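# Fork the loaded pallet into the station seat

## Task

Using the fork, deliver the pallet together with the workpieces it carries into the station so that it lies flat on the seat, sits between the two side guides and is pressed squarely against the back stop; every workpiece must still be upright on the pallet, and the result only counts if it stays that way without the robot supporting it.

## Robot and tools

Robot and tool. A single six-joint arm (shoulder pan, shoulder lift, elbow, wrist 1, wrist 2, wrist 3) carries a rigid steel lifting fork. The fork has no motor or sensor, so no call has a grip value and no result reports the tool. A load stays on only through the blade shape, gravity and friction. The two blades are 240 mm long, 30 mm wide and 8 mm thick, spaced 110 mm apart, and point along the tool point's -y axis. Their load-bearing faces face along the tool's -z, so the blades are level when tool +z points straight down. If the noses dip, the load slides off. The tool point sits midway between the tines, halfway along the blades, in the plane of the carrying faces. Blade tips are 120 mm toward tool -y from it; the upright legs behind the load are 120 mm toward tool +y. A flat block about 9 cm long projects from the last joint's axis toward the fork's -y and rotates with it; keep it clear of objects.

Frames. Results use the scene frame: origin on the table top under the arm base, +z up, and +y to the left when facing along +x. The base may be tilted relative to the table. Motion commands, however, are given in the tool point's own axes. Reported positions can be off somewhat, more so at long reach.

execute_actions(actions). actions is a list of actions run one after another; an empty list just returns the current state and images. Each action is a list of 0 to 15 rows; each row is applied for one control step of 1/30 s, and an action always lasts 15 steps (0.5 s), so a shorter table repeats its final row. A row is exactly 6 numbers in [-1, 1], ordered dx, dy, dz, rx, ry, rz. These are an offset, not a pose: the target for the tool point relative to where it was measured at the start of that action (for a call's first action, the last pose any result in this scene reported), expressed in tool axes. Every row refers back to that same start, not to the row before. Scale: 1.0 equals 0.6 m for dx, dy, dz and 180 degrees for rotation; rx, ry, rz form one rotation vector.

How motion is limited. Each step the commanded target is clipped to lie within 70 mm and 16 degrees of the measured tool pose, then damped inverse kinematics drives the joints there, favouring position over orientation when both cannot be met. Commands are smoothed and lag about 0.15 s. After an action the arm only continues to the last clipped target (up to 70 mm more), so a distant goal needs further actions. The elbow will not fully straighten. Joint ranges (rad): shoulder pan -6.283 to 6.283, shoulder lift -6.283 to 6.283, elbow -3.142 to 3.142, wrists 1 to 3 each -6.283 to 6.283.

Load sag. The controller does not know the load's mass; heavier loads make the tool point sit lower than commanded and tilt the fork. Compare the reported pose with what you asked for and send a correcting offset, keeping the blades level or slightly tipped back.

Result lines. The state gives end_effector_position (m), end_effector_quat_wxyz, and linear (m/s) and angular (rad/s) velocities in the scene frame, followed by camera images. Step readings list end_effector_position at some control steps; HELD flags a step where the row was partly or wholly held back. "Hand target" is the pose the controller is currently driving toward. "pose unreachable" means the clearance check altered or blocked the command; the mounting block or post under the base counts as arm for that check. MOTOR HOT appears from 70 °C; at 85 °C the brakes engage until motors cool, reported as OVER-TEMPERATURE FAULT. Holding a load heats motors, also while you are thinking, and some heat carries into the next scene.

Faults. If contact torque on a joint reaches its limit (N m: shoulder pan 303, shoulder lift 303, elbow 138, wrist 1 51.5, wrist 2 51.5, wrist 3 51.5; a held load's weight counts), or any outside force on the arm, tool or load reaches 150 N, the arm halts for 10 seconds, yields to the contact and drops the remainder of the call. Avoid ramming the pallet into the back stop or guides; approach slowly and nudge it home.

Timing.

zoom_image(camera, region). camera is one of cam_high, cam_low, cam_wrist; region is [x0, y0, x1, y1] in that camera's image pixels, origin at top-left, at most 504 by 504 pixels. It returns a finer view of the latest image.

Cameras. cam_high and cam_low are fixed, 672x504 pinhole with radial distortion; cam_wrist is a 504x504 fisheye whose pose follows the reported joint positions. Full calibration (K, distortion, T_world_to_cam) was supplied; fixed cameras may be off by up to about 2.3 degrees and 9 mm, and results list any camera whose numbers changed. cam_high sits near world (1.18, -0.73, 0.80), cam_low near (1.58, -1.02, 0.06).

finished_scene(scene). Pass the current scene's number. It waits while the robot holds the last command, reports success, and moves on to the next scene, whose task appears in that result. It cannot be undone. Replying without any tool call ends everything. Before calling it, withdraw the fork so the pallet rests on its own and check it is flat, square and seated.

Avoid: dropping or tipping workpieces, sliding the pallet off the blades, hard impacts, knocking anything off the table, and letting motors overheat. Loose objects may occasionally get a brief external shove, so recheck before finishing.

Each tool is called after ">>>" by a JSON object that holds its "api" and its "payload", one argument or row to a line.

## Session

>>> {"api": "execute_actions", "payload": {
  "actions": []
}}

Scene clock: 0.00 s.
end_effector_position=(+1.0693, -0.4879, +0.1598) end_effector_quat_wxyz=(+0.213, +0.975, -0.053, -0.039) end_effector_velocity=(-0.001, -0.001, +0.000) end_effector_angular_velocity=(-0.001, -0.000, -0.001)
Joint positions: [ 2.482 -0.012  0.571 -1.839 -1.349  0.981]
Joint velocities: [-0.001  0.     0.    -0.    -0.001  0.   ]
Motor temperatures (°C, as the motors report them): [27 27 26 30 27 31]
Hand target: +1.069, -0.488, +0.160; +0.213, +0.975, -0.053, -0.039

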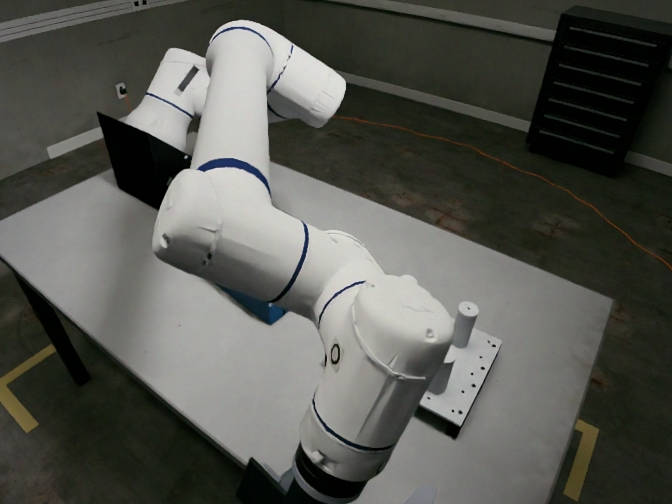

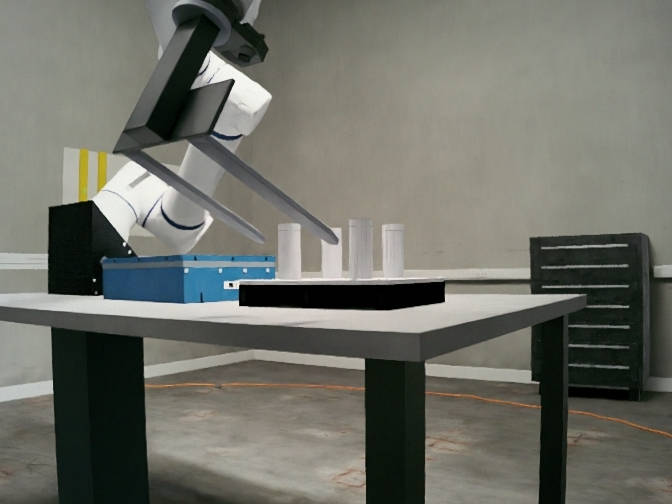

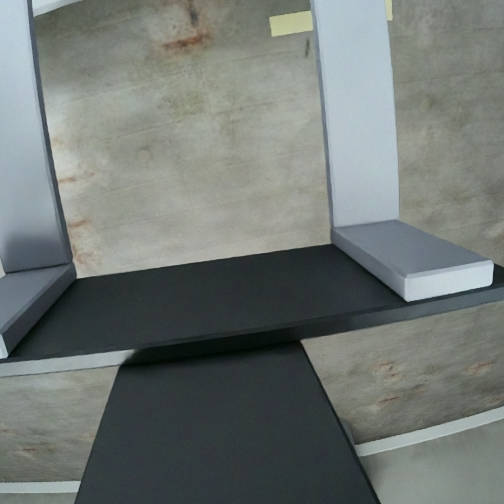

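>>> {"api": "execute_actions", "payload": {
  "actions": [
    [[-0.3,0,-0.5,0.137,0,0]],
    [[-0.4,0,-0.2,0,0,0]],
    [[-0.4,0,0,0,0,0]],
    [[0,0,0,0,0,0]]
  ]
}}

Scene clock: 2.20 s.
end_effector_position=(+0.6691, -0.3838, +0.4047) end_effector_quat_wxyz=(+0.006, +0.998, -0.060, -0.031) end_effector_velocity=(+0.001, -0.000, -0.002) end_effector_angular_velocity=(+0.003, +0.001, -0.002)
Joint positions: [ 2.097 -0.544  1.423 -1.736 -1.25   0.532]
Joint velocities: [ 0.001  0.003 -0.002  0.002  0.001  0.001]
Motor temperatures (°C, as the motors report them): [27 27 26 30 27 31]
Hand target: +0.669, -0.384, +0.405; +0.006, +0.998, -0.060, -0.031
Off the commanded pose: 0.000 m, 0 deg.
Step readings (end_effector_position; steps 1 to 15: 1st action; 16 to 30: 2nd action; 31 to 45: 3rd action; 46 to 60: 4th action):
0: (+1.0693, -0.4879, +0.1598)
1: (+1.0688, -0.4870, +0.1612)
2: (+1.0660, -0.4823, +0.1674)
4: (+1.0570, -0.4747, +0.1921)
8: (+1.0398, -0.4564, +0.2347)
15: (+1.0070, -0.4219, +0.3062)
16: (+1.0009, -0.4178, +0.3152)
17: (+0.9912, -0.4167, +0.3216)
19: (+0.9691, -0.4164, +0.3321)
23: (+0.9275, -0.4126, +0.3560)
30: (+0.8529, -0.4040, +0.3964)
31: (+0.8418, -0.4027, +0.4007)
32: (+0.8297, -0.4017, +0.4014)
34: (+0.8045, -0.3994, +0.3999)
38: (+0.7555, -0.3943, +0.4016)
45: (+0.6693, -0.3839, +0.4047)
46: (+0.6604, -0.3827, +0.4052)
47: (+0.6614, -0.3836, +0.4056)
49: (+0.6654, -0.3834, +0.4051)
53: (+0.6679, -0.3837, +0.4048)
60: end_effector_position above
camera_calibration (this result's frames):
cam_wrist: T_world_to_cam=[[0.95986, -0.267923, 0.0829836, -0.822573], [-0.280456, -0.92069, 0.271429, -0.391247], [0.00368007, -0.283807, -0.958874, 0.3991], [0, 0, 0, 1]] pos_world=[0.678358, -0.467337, 0.557143]

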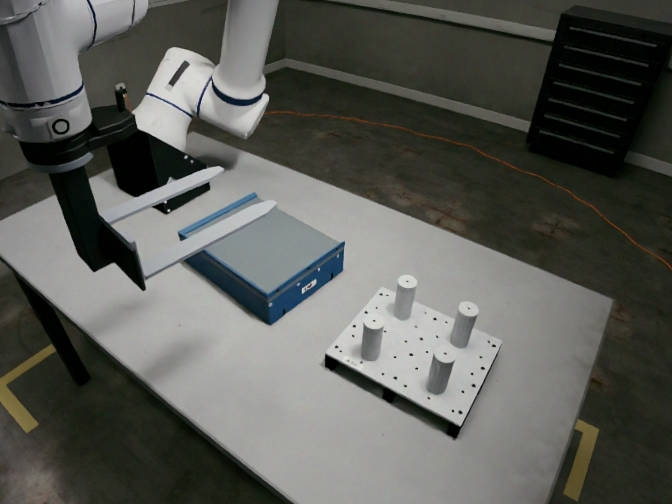

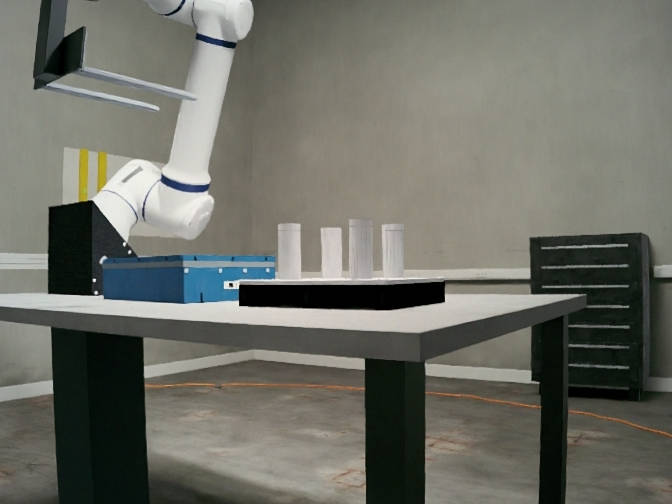

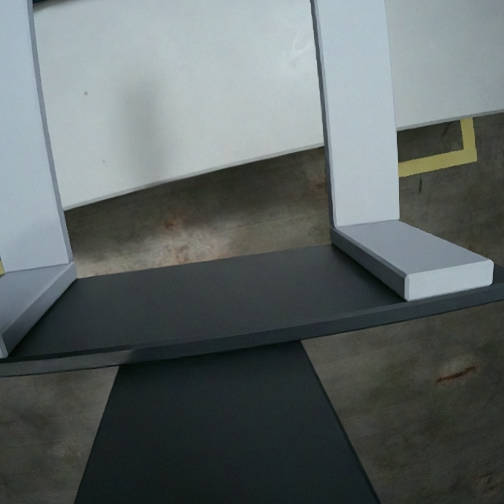

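>>> {"api": "execute_actions", "payload": {
  "actions": [
    [[-0.3,0.1,0,0,0,0]],
    [[-0.3,0.1,0,0,0,0]],
    [[0,0,0,0,0,0]]
  ]
}}

>>> {"api": "zoom_image", "payload": {
  "camera": "cam_high",
  "region": [150, 170, 530, 455]
}}

>>> {"api": "zoom_image", "payload": {
  "camera": "cam_low",
  "region": [90, 200, 470, 330]
}}

Scene clock: 3.87 s.
end_effector_position=(+0.3406, -0.4525, +0.4243) end_effector_quat_wxyz=(+0.005, +0.998, -0.060, -0.032) end_effector_velocity=(+0.000, -0.000, +0.002) end_effector_angular_velocity=(-0.001, -0.002, -0.002)
Joint positions: [ 1.737 -0.614  1.704 -1.889 -1.496  0.262]
Joint velocities: [-0.001 -0.001 -0.001  0.001  0.001  0.001]
Motor temperatures (°C, as the motors report them): [27 27 26 30 27 31]
Hand target: +0.341, -0.452, +0.424; +0.005, +0.998, -0.060, -0.032
Off the commanded pose: 0.000 m, 0 deg.
Step readings (end_effector_position; steps 1 to 15: 1st action; 16 to 30: 2nd action; 31 to 45: 3rd action):
0: (+0.6693, -0.3839, +0.4047)
1: (+0.6663, -0.3845, +0.4047)
2: (+0.6530, -0.3868, +0.4050)
4: (+0.6271, -0.3931, +0.4063)
8: (+0.5775, -0.4038, +0.4092)
15: (+0.5055, -0.4183, +0.4142)
16: (+0.4986, -0.4197, +0.4147)
17: (+0.4855, -0.4223, +0.4153)
19: (+0.4603, -0.4277, +0.4165)
23: (+0.4107, -0.4381, +0.4194)
30: (+0.3407, -0.4525, +0.4242)
31: (+0.3373, -0.4532, +0.4245)
32: (+0.3377, -0.4531, +0.4245)
34: (+0.3391, -0.4527, +0.4243)
38: (+0.3402, -0.4526, +0.4244)
45: end_effector_position above
camera_calibration (this result's frames):
cam_wrist: T_world_to_cam=[[0.959745, -0.268856, 0.0812747, -0.526962], [-0.28086, -0.921341, 0.268791, -0.550949], [0.00261564, -0.280798, -0.959763, 0.401713], [0, 0, 0, 1]] pos_world=[0.349959, -0.536488, 0.576468]

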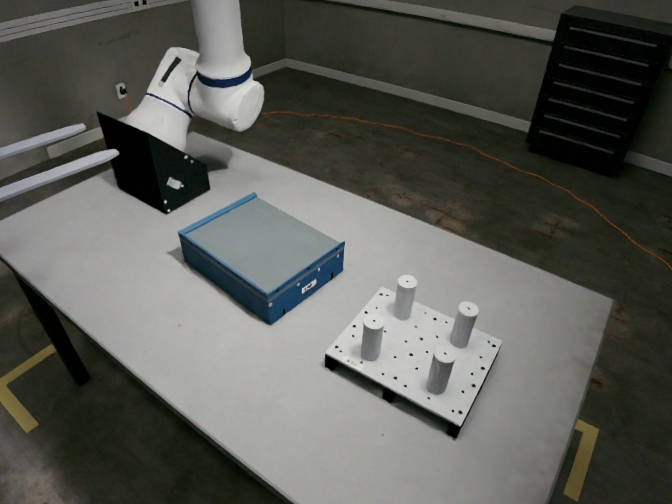

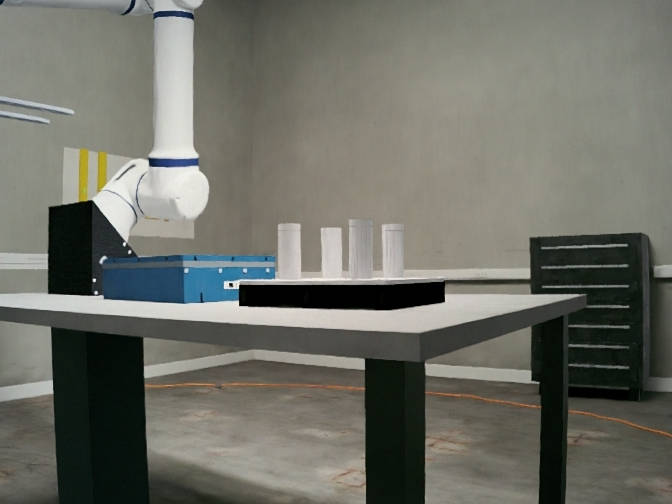

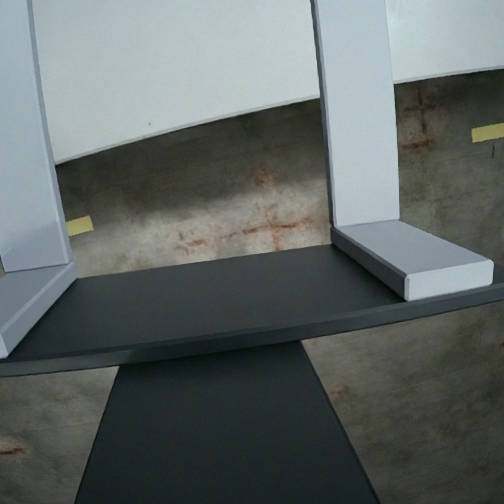

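Region (150, 170, 530, 455) of cam_high's 672x504 image, scaled by 1.326, with more detail than that image has; it fills the top 378 rows of this view, and the rest is white.

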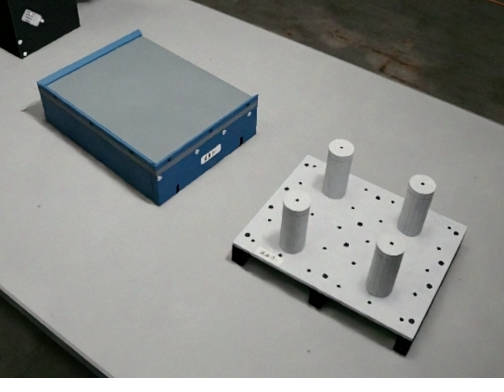

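Region (90, 200, 470, 330) of cam_low's 672x504 image, scaled by 1.326, with more detail than that image has; it fills the top 172 rows of this view, and the rest is white.

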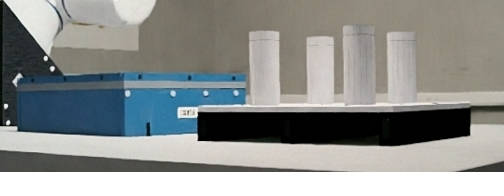

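>>> {"api": "execute_actions", "payload": {
  "actions": [
    [[0.07,-0.3,-0.1,0,0,0]],
    [[0,-0.3,0,0,0,0]],
    [[0,0,0,0,0,0]]
  ]
}}

Scene clock: 6.37 s.
end_effector_position=(+0.4173, -0.1417, +0.4662) end_effector_quat_wxyz=(+0.004, +0.998, -0.060, -0.032) end_effector_velocity=(-0.001, -0.001, -0.001) end_effector_angular_velocity=(+0.001, +0.000, +0.001)
Joint positions: [ 1.899 -1.095  2.009 -1.728 -1.384  0.379]
Joint velocities: [-0.001  0.002  0.    -0.001 -0.    -0.002]
Motor temperatures (°C, as the motors report them): [27 27 26 30 27 31]
Hand target: +0.417, -0.142, +0.466; +0.004, +0.998, -0.060, -0.032
Off the commanded pose: 0.000 m, 0 deg.
Step readings (end_effector_position; steps 1 to 15: 1st action; 16 to 30: 2nd action; 31 to 45: 3rd action):
0: (+0.3407, -0.4525, +0.4242)
1: (+0.3416, -0.4503, +0.4249)
2: (+0.3455, -0.4393, +0.4275)
4: (+0.3550, -0.4163, +0.4350)
8: (+0.3723, -0.3711, +0.4481)
15: (+0.3983, -0.3021, +0.4702)
16: (+0.4002, -0.2949, +0.4714)
17: (+0.4014, -0.2816, +0.4703)
19: (+0.4044, -0.2565, +0.4686)
23: (+0.4101, -0.2070, +0.4664)
30: (+0.4173, -0.1418, +0.4662)
31: (+0.4176, -0.1388, +0.4664)
32: (+0.4177, -0.1394, +0.4663)
34: (+0.4176, -0.1404, +0.4660)
38: (+0.4173, -0.1413, +0.4661)
45: end_effector_position above
camera_calibration (this result's frames):
cam_wrist: T_world_to_cam=[[0.96001, -0.268106, 0.080616, -0.520084], [-0.279955, -0.921687, 0.26855, -0.254678], [0.0023028, -0.28038, -0.959886, 0.529232], [0, 0, 0, 1]] pos_world=[0.426769, -0.225785, 0.618323]

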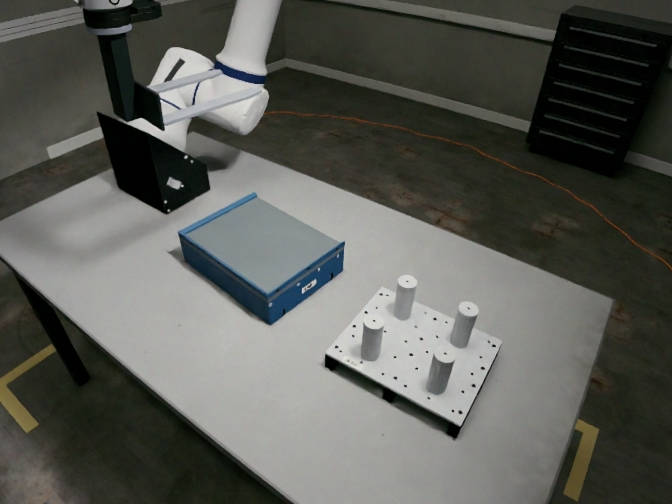

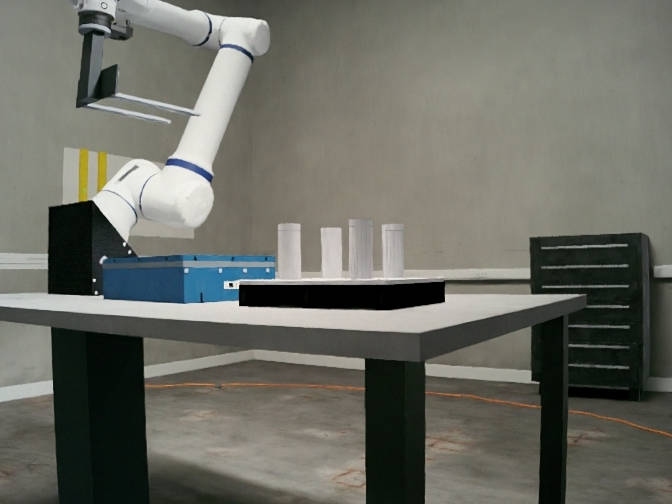

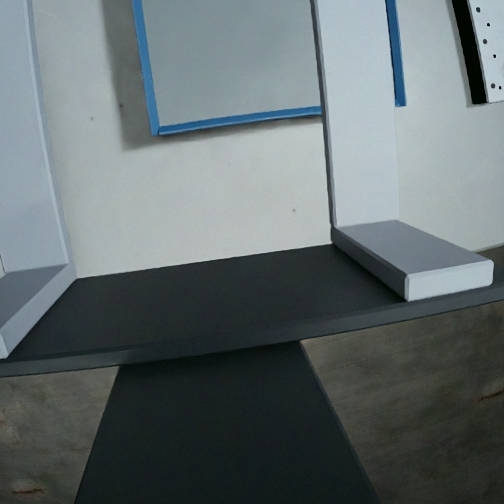

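>>> {"api": "execute_actions", "payload": {
  "actions": [
    [[0.3,-0.2,0,0,0.0204,0]],
    [[0.3,-0.3,0,0,0,0]],
    [[0,0,0,0,0,0.3]],
    [[0,0,0,0,0,0.3]],
    [[0,0,0,0,0,0.3]],
    [[0,0,0,0,0,0]]
  ]
}}

Scene clock: 9.60 s.
end_effector_position=(+0.7109, +0.0600, +0.4538) end_effector_quat_wxyz=(+0.010, -0.420, +0.907, +0.026) end_effector_velocity=(+0.000, -0.001, +0.001) end_effector_angular_velocity=(-0.001, -0.000, +0.014)
Joint positions: [ 2.38  -1.524  1.95  -1.363 -0.99   2.919]
Joint velocities: [-0.003  0.     0.001 -0.    -0.003 -0.017]
Motor temperatures (°C, as the motors report them): [27 27 26 30 27 31]
Hand target: +0.711, +0.060, +0.454; +0.010, -0.421, +0.907, +0.026
Off the commanded pose: 0.000 m, 0 deg.
Step readings (end_effector_position; steps 1 to 15: 1st action; 16 to 30: 2nd action; 31 to 45: 3rd action; 46 to 60: 4th action; 61 to 75: 5th action; 76 to 90: 6th action):
0: (+0.4173, -0.1418, +0.4662)
1: (+0.4199, -0.1404, +0.4659)
2: (+0.4320, -0.1340, +0.4651)
4: (+0.4539, -0.1219, +0.4637)
8: (+0.4974, -0.0979, +0.4607)
15: (+0.5726, -0.0587, +0.4560)
16: (+0.5810, -0.0538, +0.4555)
17: (+0.5906, -0.0451, +0.4552)
19: (+0.6099, -0.0284, +0.4553)
23: (+0.6483, +0.0048, +0.4550)
30: (+0.7166, +0.0615, +0.4549)
31: (+0.7248, +0.0678, +0.4549)
32: (+0.7260, +0.0687, +0.4549)
34: (+0.7210, +0.0643, +0.4539)
38: (+0.7179, +0.0613, +0.4543)
45: (+0.7157, +0.0597, +0.4541)
46: (+0.7155, +0.0596, +0.4541)
47: (+0.7152, +0.0594, +0.4541)
49: (+0.7145, +0.0588, +0.4537)
53: (+0.7139, +0.0583, +0.4538)
60: (+0.7132, +0.0589, +0.4538)
61: (+0.7131, +0.0590, +0.4538)
62: (+0.7124, +0.0589, +0.4535)
64: (+0.7117, +0.0589, +0.4534)
68: (+0.7111, +0.0592, +0.4536)
75: (+0.7109, +0.0600, +0.4538)
76: (+0.7110, +0.0603, +0.4540)
77: (+0.7111, +0.0606, +0.4541)
79: (+0.7109, +0.0603, +0.4535)
83: (+0.7109, +0.0600, +0.4537)
90: end_effector_position above
camera_calibration (this result's frames):
cam_wrist: T_world_to_cam=[[-0.749252, -0.653443, 0.107858, 0.478963], [-0.605404, 0.741789, 0.288504, 0.139258], [-0.268529, 0.150865, -0.951384, 0.73606], [0, 0, 0, 1]] pos_world=[0.640825, 0.0986296, 0.60844]

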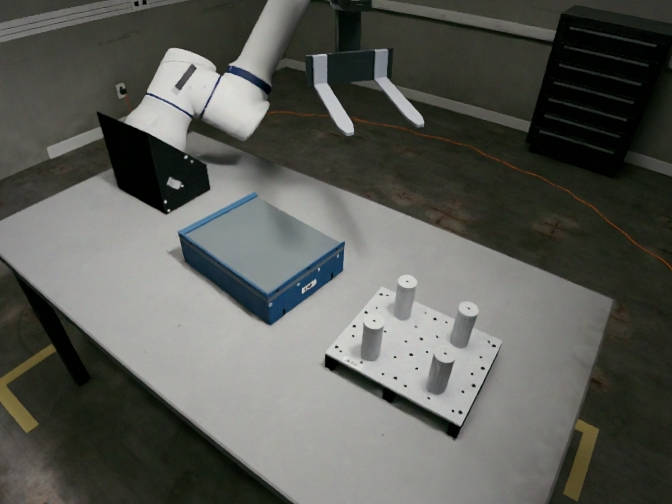

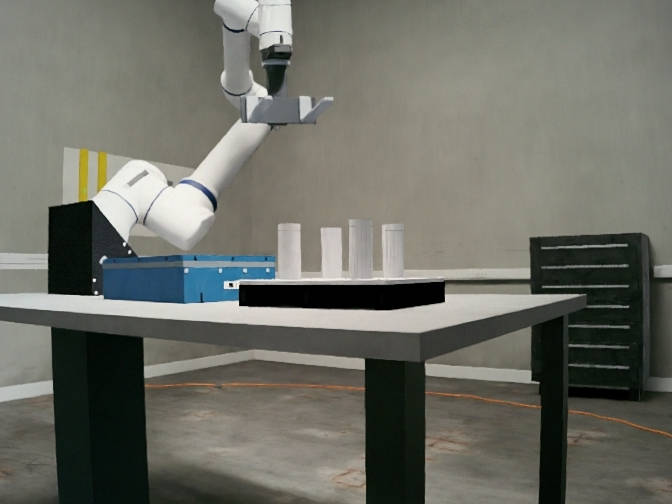

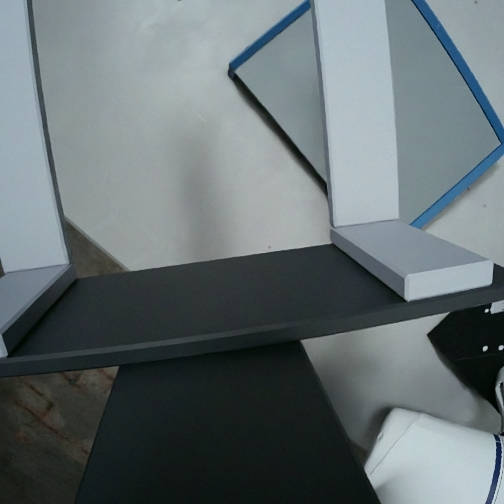

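>>> {"api": "execute_actions", "payload": {
  "actions": [
    [[0,0,0,0,0,0.15]],
    [[0,0,0,0,0,0.12]],
    [[-0.25,0.25,0,0,0,0]],
    [[0,0,0,0,0,0]]
  ]
}}

Scene clock: 11.70 s.
end_effector_position=(+0.8271, +0.2001, +0.4627) end_effector_quat_wxyz=(+0.001, -0.037, +0.999, +0.032) end_effector_velocity=(-0.001, +0.000, +0.001) end_effector_angular_velocity=(-0.001, -0.000, +0.001)
Joint positions: [ 2.689 -1.334  1.507 -1.316 -0.822  4.046]
Joint velocities: [-0.001 -0.003  0.002 -0.    -0.001 -0.001]
Motor temperatures (°C, as the motors report them): [27 27 26 30 27 31]
Hand target: +0.827, +0.200, +0.463; +0.001, -0.037, +0.999, +0.032
Off the commanded pose: 0.000 m, 0 deg.
Step readings (end_effector_position; steps 1 to 15: 1st action; 16 to 30: 2nd action; 31 to 45: 3rd action; 46 to 60: 4th action):
0: (+0.7109, +0.0600, +0.4538)
1: (+0.7107, +0.0598, +0.4539)
2: (+0.7104, +0.0596, +0.4538)
4: (+0.7101, +0.0604, +0.4540)
8: (+0.7098, +0.0613, +0.4538)
15: (+0.7104, +0.0606, +0.4539)
16: (+0.7103, +0.0605, +0.4540)
17: (+0.7103, +0.0605, +0.4540)
19: (+0.7102, +0.0613, +0.4541)
23: (+0.7099, +0.0616, +0.4538)
30: (+0.7102, +0.0610, +0.4541)
31: (+0.7123, +0.0635, +0.4542)
32: (+0.7213, +0.0743, +0.4545)
34: (+0.7386, +0.0957, +0.4568)
38: (+0.7717, +0.1362, +0.4589)
45: (+0.8270, +0.2000, +0.4627)
46: (+0.8306, +0.2035, +0.4628)
47: (+0.8297, +0.2030, +0.4626)
49: (+0.8282, +0.2013, +0.4622)
53: (+0.8275, +0.2005, +0.4627)
60: end_effector_position above
camera_calibration (this result's frames):
cam_wrist: T_world_to_cam=[[-0.986877, 0.0705823, 0.145232, 0.691021], [0.112737, 0.945087, 0.306759, -0.53994], [-0.115605, 0.319106, -0.940642, 0.58949], [0, 0, 0, 1]] pos_world=[0.810971, 0.273406, 0.619772]

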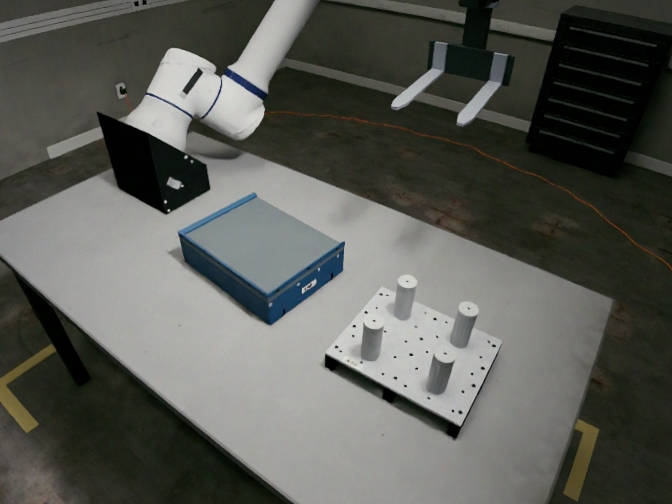

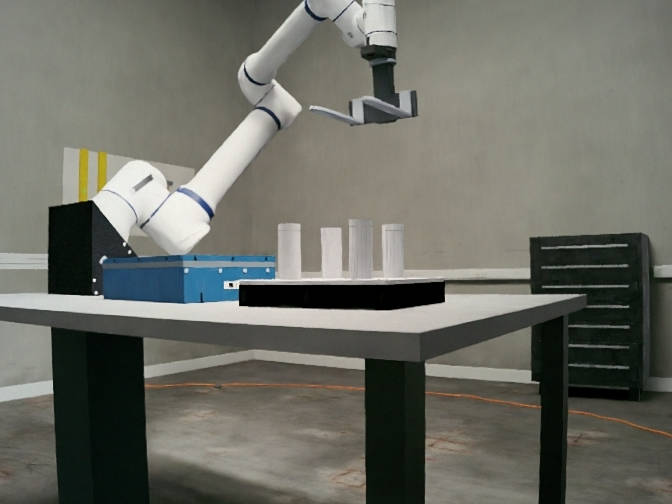

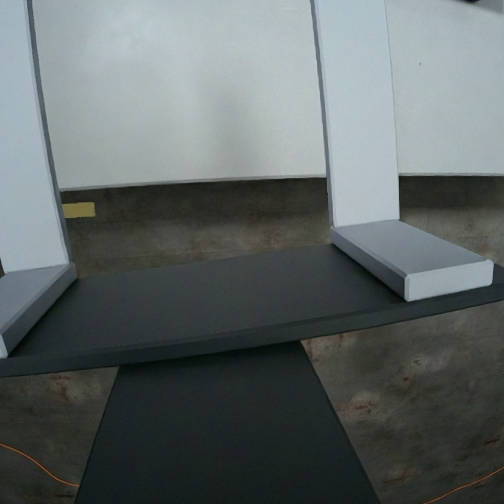

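>>> {"api": "execute_actions", "payload": {
  "actions": [
    [[-0.142,-0.01,0,0.0204,0,0.007]],
    [[0,0,0,0,0,0]],
    [[0,0,0.25,0,0,0]],
    [[0,0,0.25,0,0,0]],
    [[0,0,0.15,0,0,0]],
    [[0,0,0,0,0,0]]
  ]
}}

Scene clock: 14.93 s.
end_effector_position=(+0.9083, +0.2032, +0.0945) end_effector_quat_wxyz=(-0.001, -0.027, +1.000, +0.003) end_effector_velocity=(-0.001, +0.001, -0.002) end_effector_angular_velocity=(-0.001, +0.003, +0.002)
Joint positions: [ 3.032 -1.053  1.665 -2.104 -0.79   4.546]
Joint velocities: [ 0.003  0.     0.     0.    -0.001 -0.   ]
Motor temperatures (°C, as the motors report them): [27 27 26 30 27 31]
Hand target: +0.908, +0.203, +0.095; -0.001, -0.027, +1.000, +0.003
Off the commanded pose: 0.000 m, 0 deg.
Step readings (end_effector_position; steps 1 to 15: 1st action; 16 to 30: 2nd action; 31 to 45: 3rd action; 46 to 60: 4th action; 61 to 75: 5th action; 76 to 90: 6th action):
0: (+0.8270, +0.2000, +0.4627)
1: (+0.8294, +0.1999, +0.4629)
2: (+0.8418, +0.2004, +0.4637)
4: (+0.8668, +0.2008, +0.4627)
8: (+0.8949, +0.2009, +0.4626)
15: (+0.9095, +0.2008, +0.4630)
16: (+0.9100, +0.2008, +0.4630)
17: (+0.9100, +0.2008, +0.4630)
19: (+0.9098, +0.2008, +0.4629)
23: (+0.9096, +0.2009, +0.4629)
30: (+0.9095, +0.2008, +0.4630)
31: (+0.9096, +0.2007, +0.4602)
32: (+0.9100, +0.2010, +0.4479)
34: (+0.9080, +0.2004, +0.4186)
38: (+0.9076, +0.2014, +0.3661)
45: (+0.9094, +0.2015, +0.3223)
46: (+0.9097, +0.2015, +0.3173)
47: (+0.9101, +0.2022, +0.3042)
49: (+0.9073, +0.2013, +0.2754)
53: (+0.9065, +0.2024, +0.2234)
60: (+0.9086, +0.2025, +0.1815)
61: (+0.9090, +0.2025, +0.1766)
62: (+0.9095, +0.2034, +0.1636)
64: (+0.9058, +0.2023, +0.1357)
68: (+0.9070, +0.2032, +0.1082)
75: (+0.9083, +0.2032, +0.0945)
76: (+0.9083, +0.2032, +0.0940)
77: (+0.9083, +0.2031, +0.0940)
79: (+0.9082, +0.2031, +0.0940)
83: (+0.9081, +0.2032, +0.0942)
90: end_effector_position above
camera_calibration (this result's frames):
cam_wrist: T_world_to_cam=[[-0.984837, 0.097946, 0.143191, 0.817158], [0.131891, 0.958907, 0.251203, -0.454018], [-0.112702, 0.26628, -0.957284, 0.261156], [0, 0, 0, 1]] pos_world=[0.894081, 0.285783, 0.247042]

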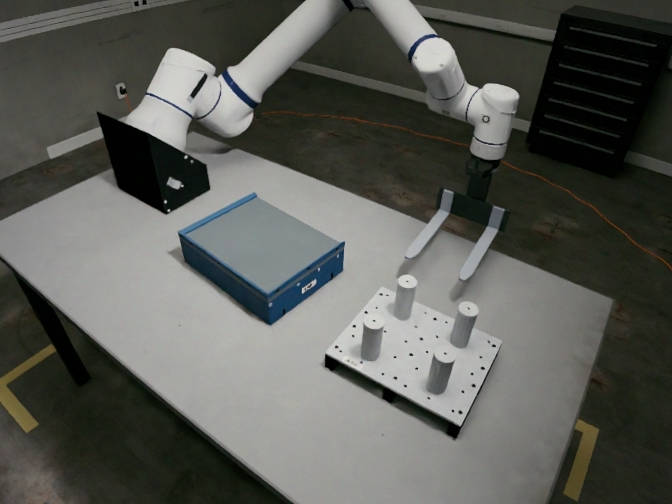

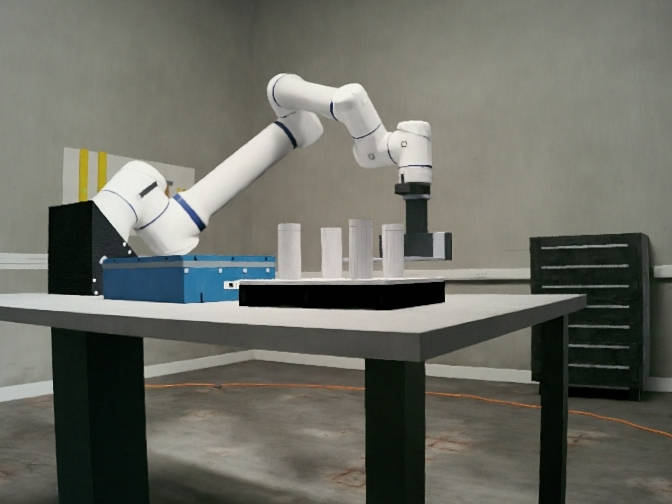

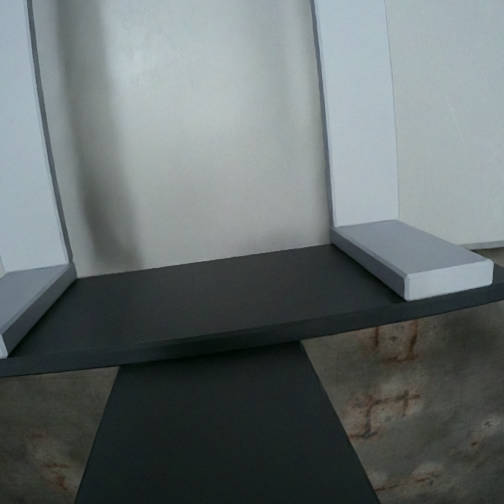

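Pocket about 0–0.038; target z 0.024.

>>> {"api": "execute_actions", "payload": {
  "actions": [
    [[-0.006,0,0.12,0.002,0,0]],
    [[0,0,0,0,0,0]],
    [[0,-0.1,0,0,0,0]],
    [[0,0,0,0,0,0]]
  ]
}}

>>> {"api": "zoom_image", "payload": {
  "camera": "cam_high",
  "region": [300, 180, 600, 450]
}}

Scene clock: 17.03 s.
end_effector_position=(+0.9148, +0.1458, +0.0247) end_effector_quat_wxyz=(-0.001, -0.028, +1.000, +0.000) end_effector_velocity=(+0.000, -0.000, -0.001) end_effector_angular_velocity=(-0.001, +0.000, -0.000)
Joint positions: [ 3.044 -0.95   1.69  -2.244 -0.795  4.563]
Joint velocities: [ 0.001  0.001 -0.001 -0.    -0.001  0.001]
Motor temperatures (°C, as the motors report them): [27 27 26 30 27 31]
Hand target: +0.915, +0.146, +0.025; -0.001, -0.028, +1.000, +0.000
Off the commanded pose: 0.000 m, 0 deg.
Step readings (end_effector_position; steps 1 to 15: 1st action; 16 to 30: 2nd action; 31 to 45: 3rd action; 46 to 60: 4th action):
0: (+0.9083, +0.2032, +0.0945)
1: (+0.9087, +0.2033, +0.0919)
2: (+0.9106, +0.2043, +0.0803)
4: (+0.9069, +0.2029, +0.0546)
8: (+0.9099, +0.2039, +0.0348)
15: (+0.9115, +0.2040, +0.0247)
16: (+0.9115, +0.2040, +0.0244)
17: (+0.9115, +0.2040, +0.0244)
19: (+0.9115, +0.2040, +0.0244)
23: (+0.9115, +0.2041, +0.0245)
30: (+0.9115, +0.2040, +0.0247)
31: (+0.9118, +0.2011, +0.0249)
32: (+0.9130, +0.1900, +0.0254)
34: (+0.9118, +0.1695, +0.0242)
38: (+0.9140, +0.1538, +0.0247)
45: (+0.9149, +0.1459, +0.0246)
46: (+0.9149, +0.1456, +0.0246)
47: (+0.9149, +0.1456, +0.0246)
49: (+0.9149, +0.1456, +0.0246)
53: (+0.9149, +0.1456, +0.0247)
60: end_effector_position above
camera_calibration (this result's frames):
cam_wrist: T_world_to_cam=[[-0.984854, 0.0986561, 0.142583, 0.839169], [0.131742, 0.960418, 0.245442, -0.38224], [-0.112725, 0.260508, -0.958868, 0.211256], [0, 0, 0, 1]] pos_world=[0.90063, 0.229287, 0.176734]

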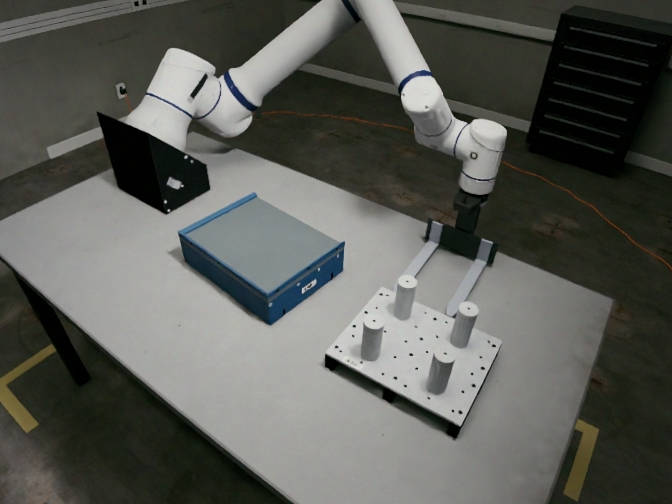

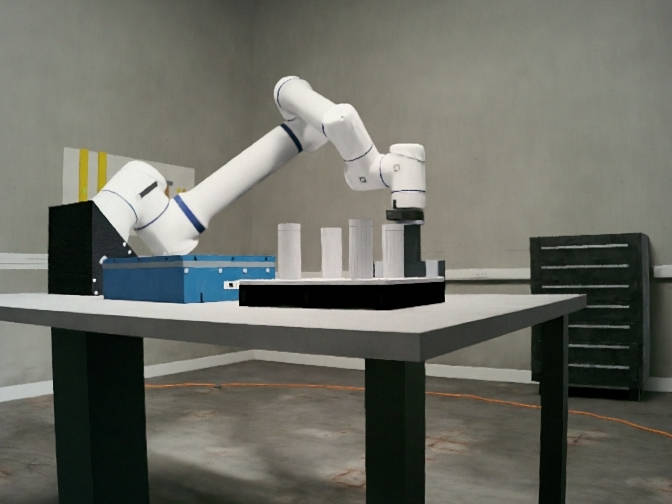

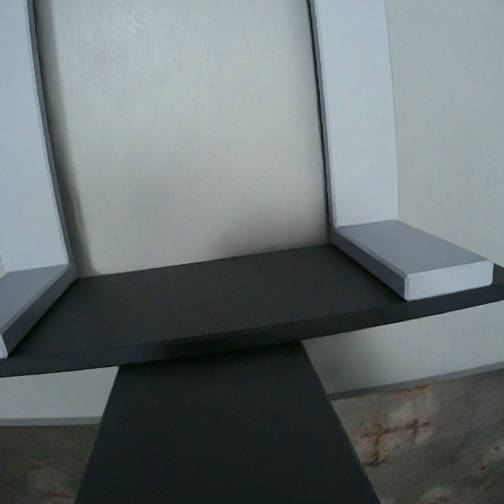

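Region (300, 180, 600, 450) of cam_high's 672x504 image, scaled by 1.680, with more detail than that image has; it fills the top 454 rows of this view, and the rest is white.

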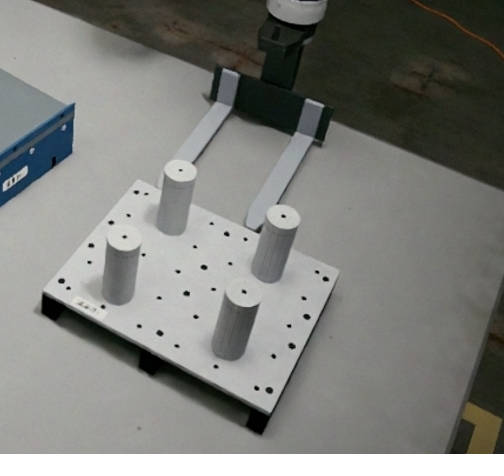

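>>> {"api": "execute_actions", "payload": {
  "actions": [
    [[-0.06,0,0,0,0,0]],
    [[0,0,0,0,0,0]]
  ]
}}

>>> {"api": "zoom_image", "payload": {
  "camera": "cam_high",
  "region": [300, 180, 600, 450]
}}

Scene clock: 18.20 s.
end_effector_position=(+0.9498, +0.1479, +0.0246) end_effector_quat_wxyz=(-0.001, -0.028, +1.000, +0.000) end_effector_velocity=(+0.001, +0.000, +0.001) end_effector_angular_velocity=(-0.000, -0.001, +0.001)
Joint positions: [ 3.048 -0.907  1.609 -2.209 -0.795  4.569]
Joint velocities: [-0.    -0.001 -0.    -0.     0.    -0.   ]
Motor temperatures (°C, as the motors report them): [27 27 26 30 27 31]
Hand target: +0.950, +0.148, +0.025; -0.001, -0.028, +1.000, +0.000
Off the commanded pose: 0.000 m, 0 deg.
Step readings (end_effector_position; steps 1 to 15: 1st action; 16 to 30: 2nd action):
0: (+0.9148, +0.1458, +0.0246)
1: (+0.9167, +0.1460, +0.0247)
2: (+0.9242, +0.1467, +0.0248)
4: (+0.9351, +0.1473, +0.0254)
8: (+0.9448, +0.1477, +0.0248)
15: (+0.9498, +0.1479, +0.0247)
16: (+0.9500, +0.1479, +0.0247)
17: (+0.9500, +0.1479, +0.0247)
19: (+0.9500, +0.1479, +0.0247)
23: (+0.9498, +0.1478, +0.0245)
30: end_effector_position above
camera_calibration (this result's frames):
cam_wrist: T_world_to_cam=[[-0.984878, 0.0986185, 0.14244, 0.873411], [0.13167, 0.960423, 0.245462, -0.388775], [-0.112596, 0.260505, -0.958884, 0.214501], [0, 0, 0, 1]] pos_world=[0.935546, 0.231376, 0.176702]

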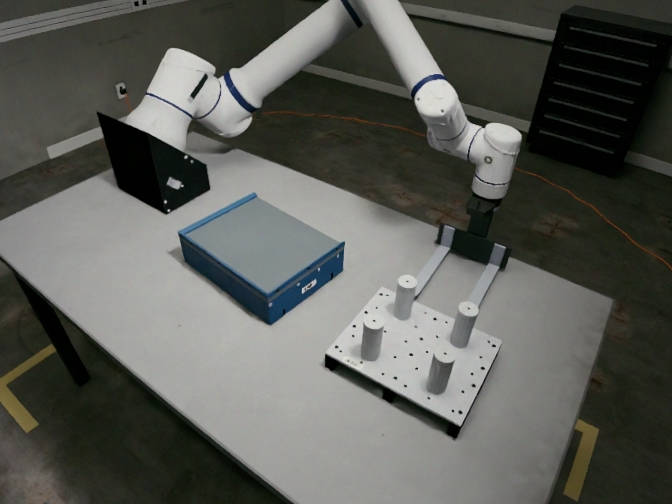

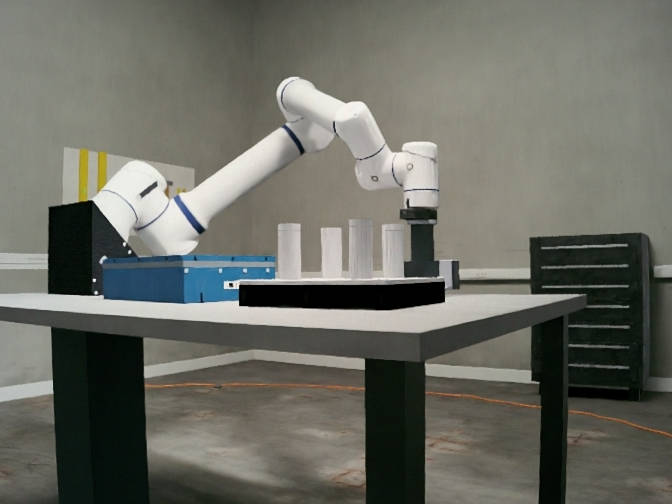

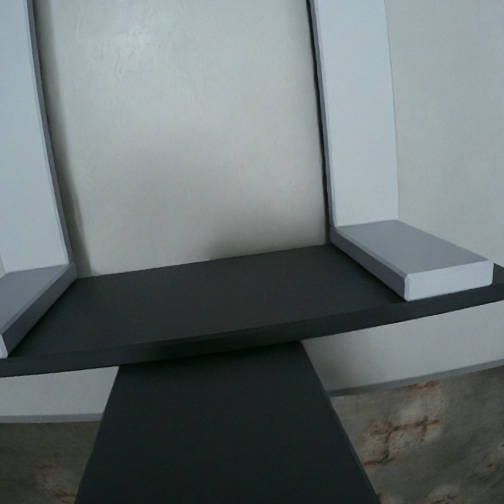

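Region (300, 180, 600, 450) of cam_high's 672x504 image, scaled by 1.680, with more detail than that image has; it fills the top 454 rows of this view, and the rest is white.

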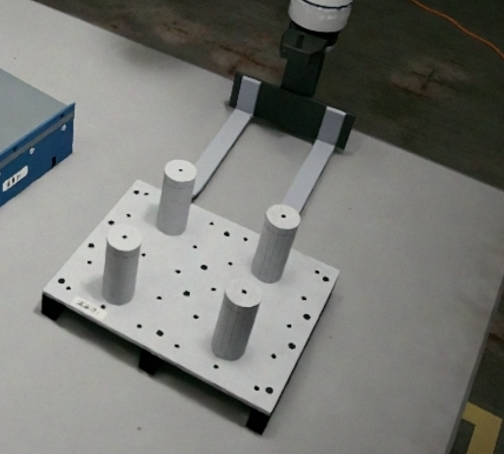

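Advance.

>>> {"api": "execute_actions", "payload": {
  "actions": [
    [[0,-0.1,0,0,0,0]],
    [[0,-0.1,0,0,0,0]],
    [[0,-0.1,0,0,0,0]],
    [[0,0,0,0,0,0]]
  ]
}}

>>> {"api": "zoom_image", "payload": {
  "camera": "cam_high",
  "region": [300, 180, 600, 450]
}}

Scene clock: 20.40 s.
end_effector_position=(+0.9599, -0.0266, +0.0245) end_effector_quat_wxyz=(-0.001, -0.028, +1.000, +0.000) end_effector_velocity=(-0.000, +0.000, +0.001) end_effector_angular_velocity=(-0.001, -0.001, -0.000)
Joint positions: [ 2.917 -0.78   1.617 -2.22  -0.811  4.389]
Joint velocities: [-0.001 -0.001  0.001  0.    -0.001  0.   ]
Motor temperatures (°C, as the motors report them): [27 27 26 30 27 31]
Hand target: +0.960, -0.027, +0.024; -0.001, -0.028, +1.000, +0.000
Off the commanded pose: 0.000 m, 0 deg.
Step readings (end_effector_position; steps 1 to 15: 1st action; 16 to 30: 2nd action; 31 to 45: 3rd action; 46 to 60: 4th action):
0: (+0.9498, +0.1479, +0.0246)
1: (+0.9500, +0.1452, +0.0247)
2: (+0.9513, +0.1344, +0.0251)
4: (+0.9499, +0.1135, +0.0239)
8: (+0.9523, +0.0977, +0.0246)
15: (+0.9531, +0.0897, +0.0245)
16: (+0.9535, +0.0865, +0.0246)
17: (+0.9548, +0.0754, +0.0251)
19: (+0.9532, +0.0550, +0.0240)
23: (+0.9555, +0.0394, +0.0245)
30: (+0.9565, +0.0316, +0.0245)
31: (+0.9568, +0.0284, +0.0245)
32: (+0.9581, +0.0172, +0.0250)
34: (+0.9567, -0.0029, +0.0241)
38: (+0.9590, -0.0187, +0.0245)
45: (+0.9599, -0.0266, +0.0244)
46: (+0.9599, -0.0268, +0.0244)
47: (+0.9599, -0.0269, +0.0244)
49: (+0.9599, -0.0269, +0.0244)
53: (+0.9599, -0.0268, +0.0245)
60: end_effector_position above
camera_calibration (this result's frames):
cam_wrist: T_world_to_cam=[[-0.984907, 0.0985147, 0.142315, 0.900639], [0.131536, 0.960441, 0.245462, -0.222359], [-0.112504, 0.260476, -0.958903, 0.260867], [0, 0, 0, 1]] pos_world=[0.945642, 0.0568865, 0.176552]

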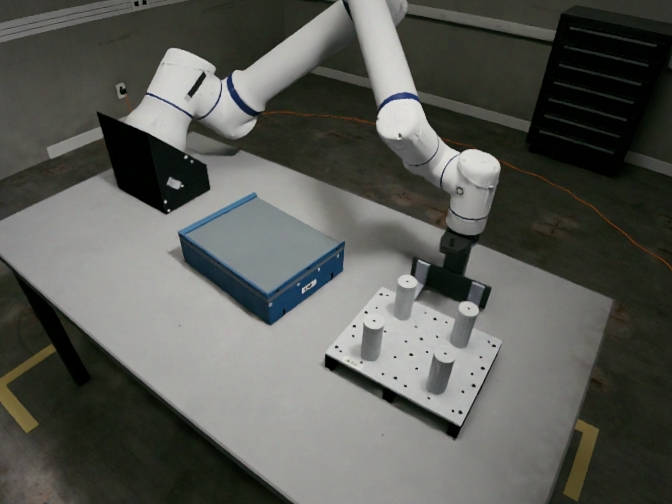

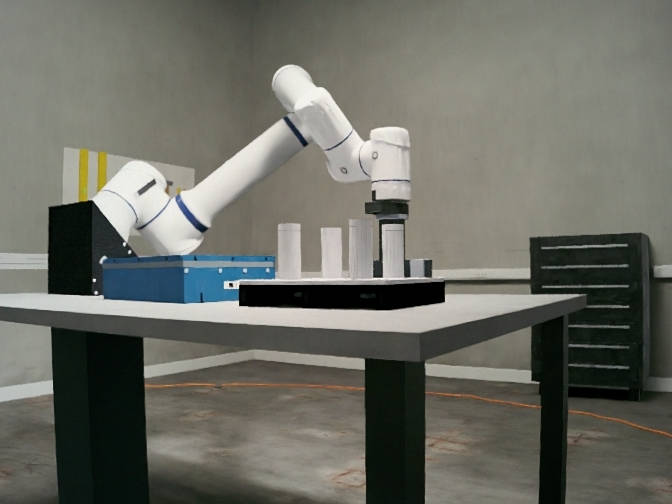

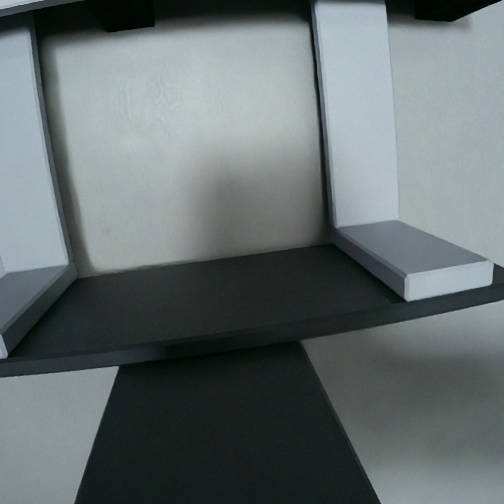

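Region (300, 180, 600, 450) of cam_high's 672x504 image, scaled by 1.680, with more detail than that image has; it fills the top 454 rows of this view, and the rest is white.

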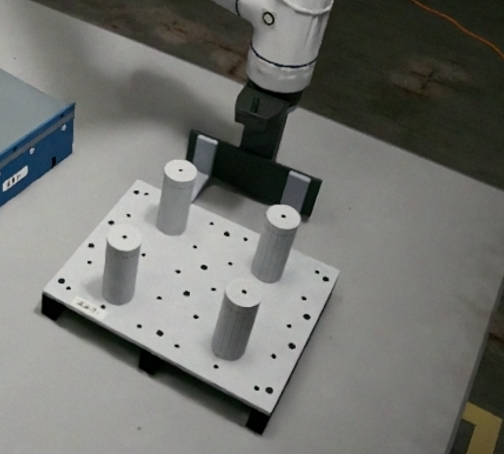

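>>> {"api": "execute_actions", "payload": {
  "actions": [
    [[-0.029,0,0,0,0,0]],
    [[0,-0.1,0,0,0,0]],
    [[0,0,0,0,0,0]]
  ]
}}

Scene clock: 22.00 s.
end_effector_position=(+0.9802, -0.0838, +0.0245) end_effector_quat_wxyz=(-0.001, -0.028, +1.000, +0.000) end_effector_velocity=(+0.000, -0.000, -0.001) end_effector_angular_velocity=(+0.001, -0.000, -0.001)
Joint positions: [ 2.879 -0.712  1.563 -2.199 -0.819  4.338]
Joint velocities: [-0.     0.001 -0.001 -0.     0.001  0.001]
Motor temperatures (°C, as the motors report them): [27 27 26 30 27 31]
Hand target: +0.980, -0.084, +0.024; -0.001, -0.028, +1.000, +0.000
Off the commanded pose: 0.000 m, 0 deg.
Step readings (end_effector_position; steps 1 to 15: 1st action; 16 to 30: 2nd action; 31 to 45: 3rd action):
0: (+0.9599, -0.0266, +0.0245)
1: (+0.9607, -0.0265, +0.0245)
2: (+0.9643, -0.0263, +0.0245)
4: (+0.9699, -0.0258, +0.0248)
8: (+0.9745, -0.0257, +0.0245)
15: (+0.9768, -0.0256, +0.0245)
16: (+0.9771, -0.0283, +0.0243)
17: (+0.9784, -0.0392, +0.0246)
19: (+0.9769, -0.0597, +0.0238)
23: (+0.9792, -0.0758, +0.0244)
30: (+0.9802, -0.0837, +0.0244)
31: (+0.9802, -0.0840, +0.0244)
32: (+0.9802, -0.0841, +0.0244)
34: (+0.9802, -0.0841, +0.0244)
38: (+0.9802, -0.0840, +0.0245)
45: end_effector_position above
camera_calibration (this result's frames):
cam_wrist: T_world_to_cam=[[-0.984922, 0.0985031, 0.142216, 0.926288], [0.131494, 0.960456, 0.245427, -0.170059], [-0.112417, 0.260427, -0.958927, 0.277973], [0, 0, 0, 1]] pos_world=[0.965933, -0.000299993, 0.176559]

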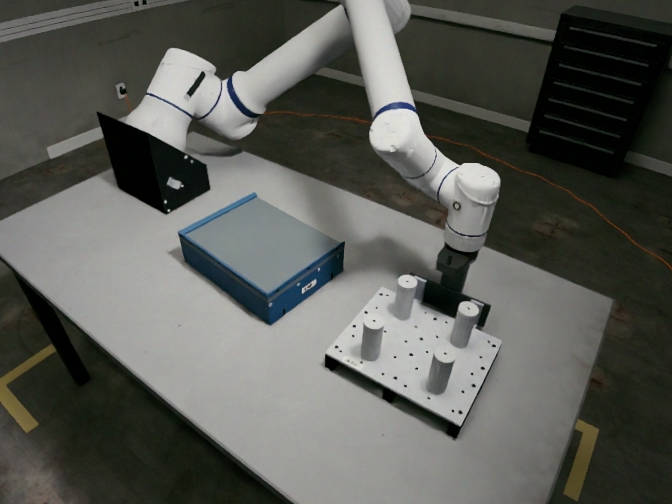

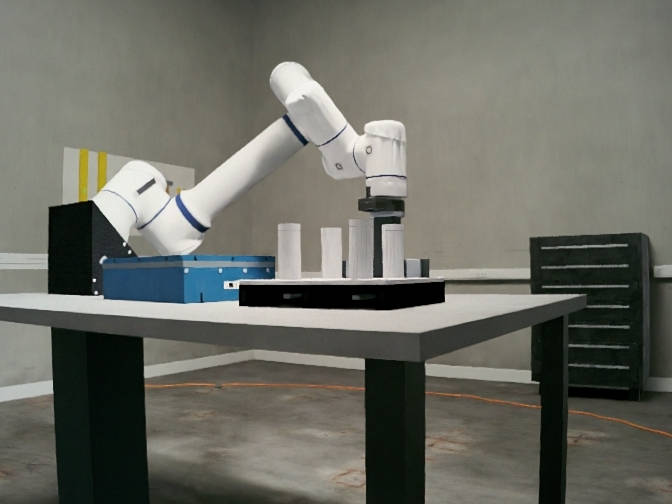

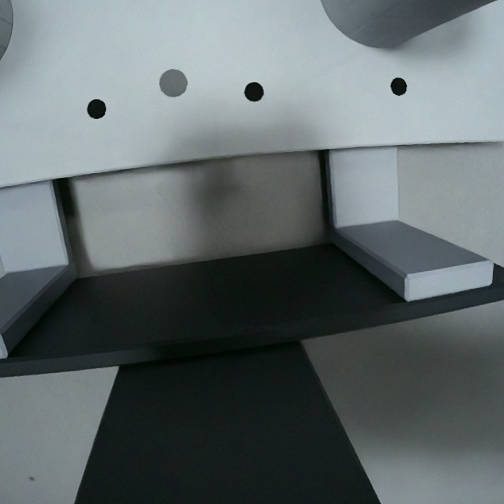

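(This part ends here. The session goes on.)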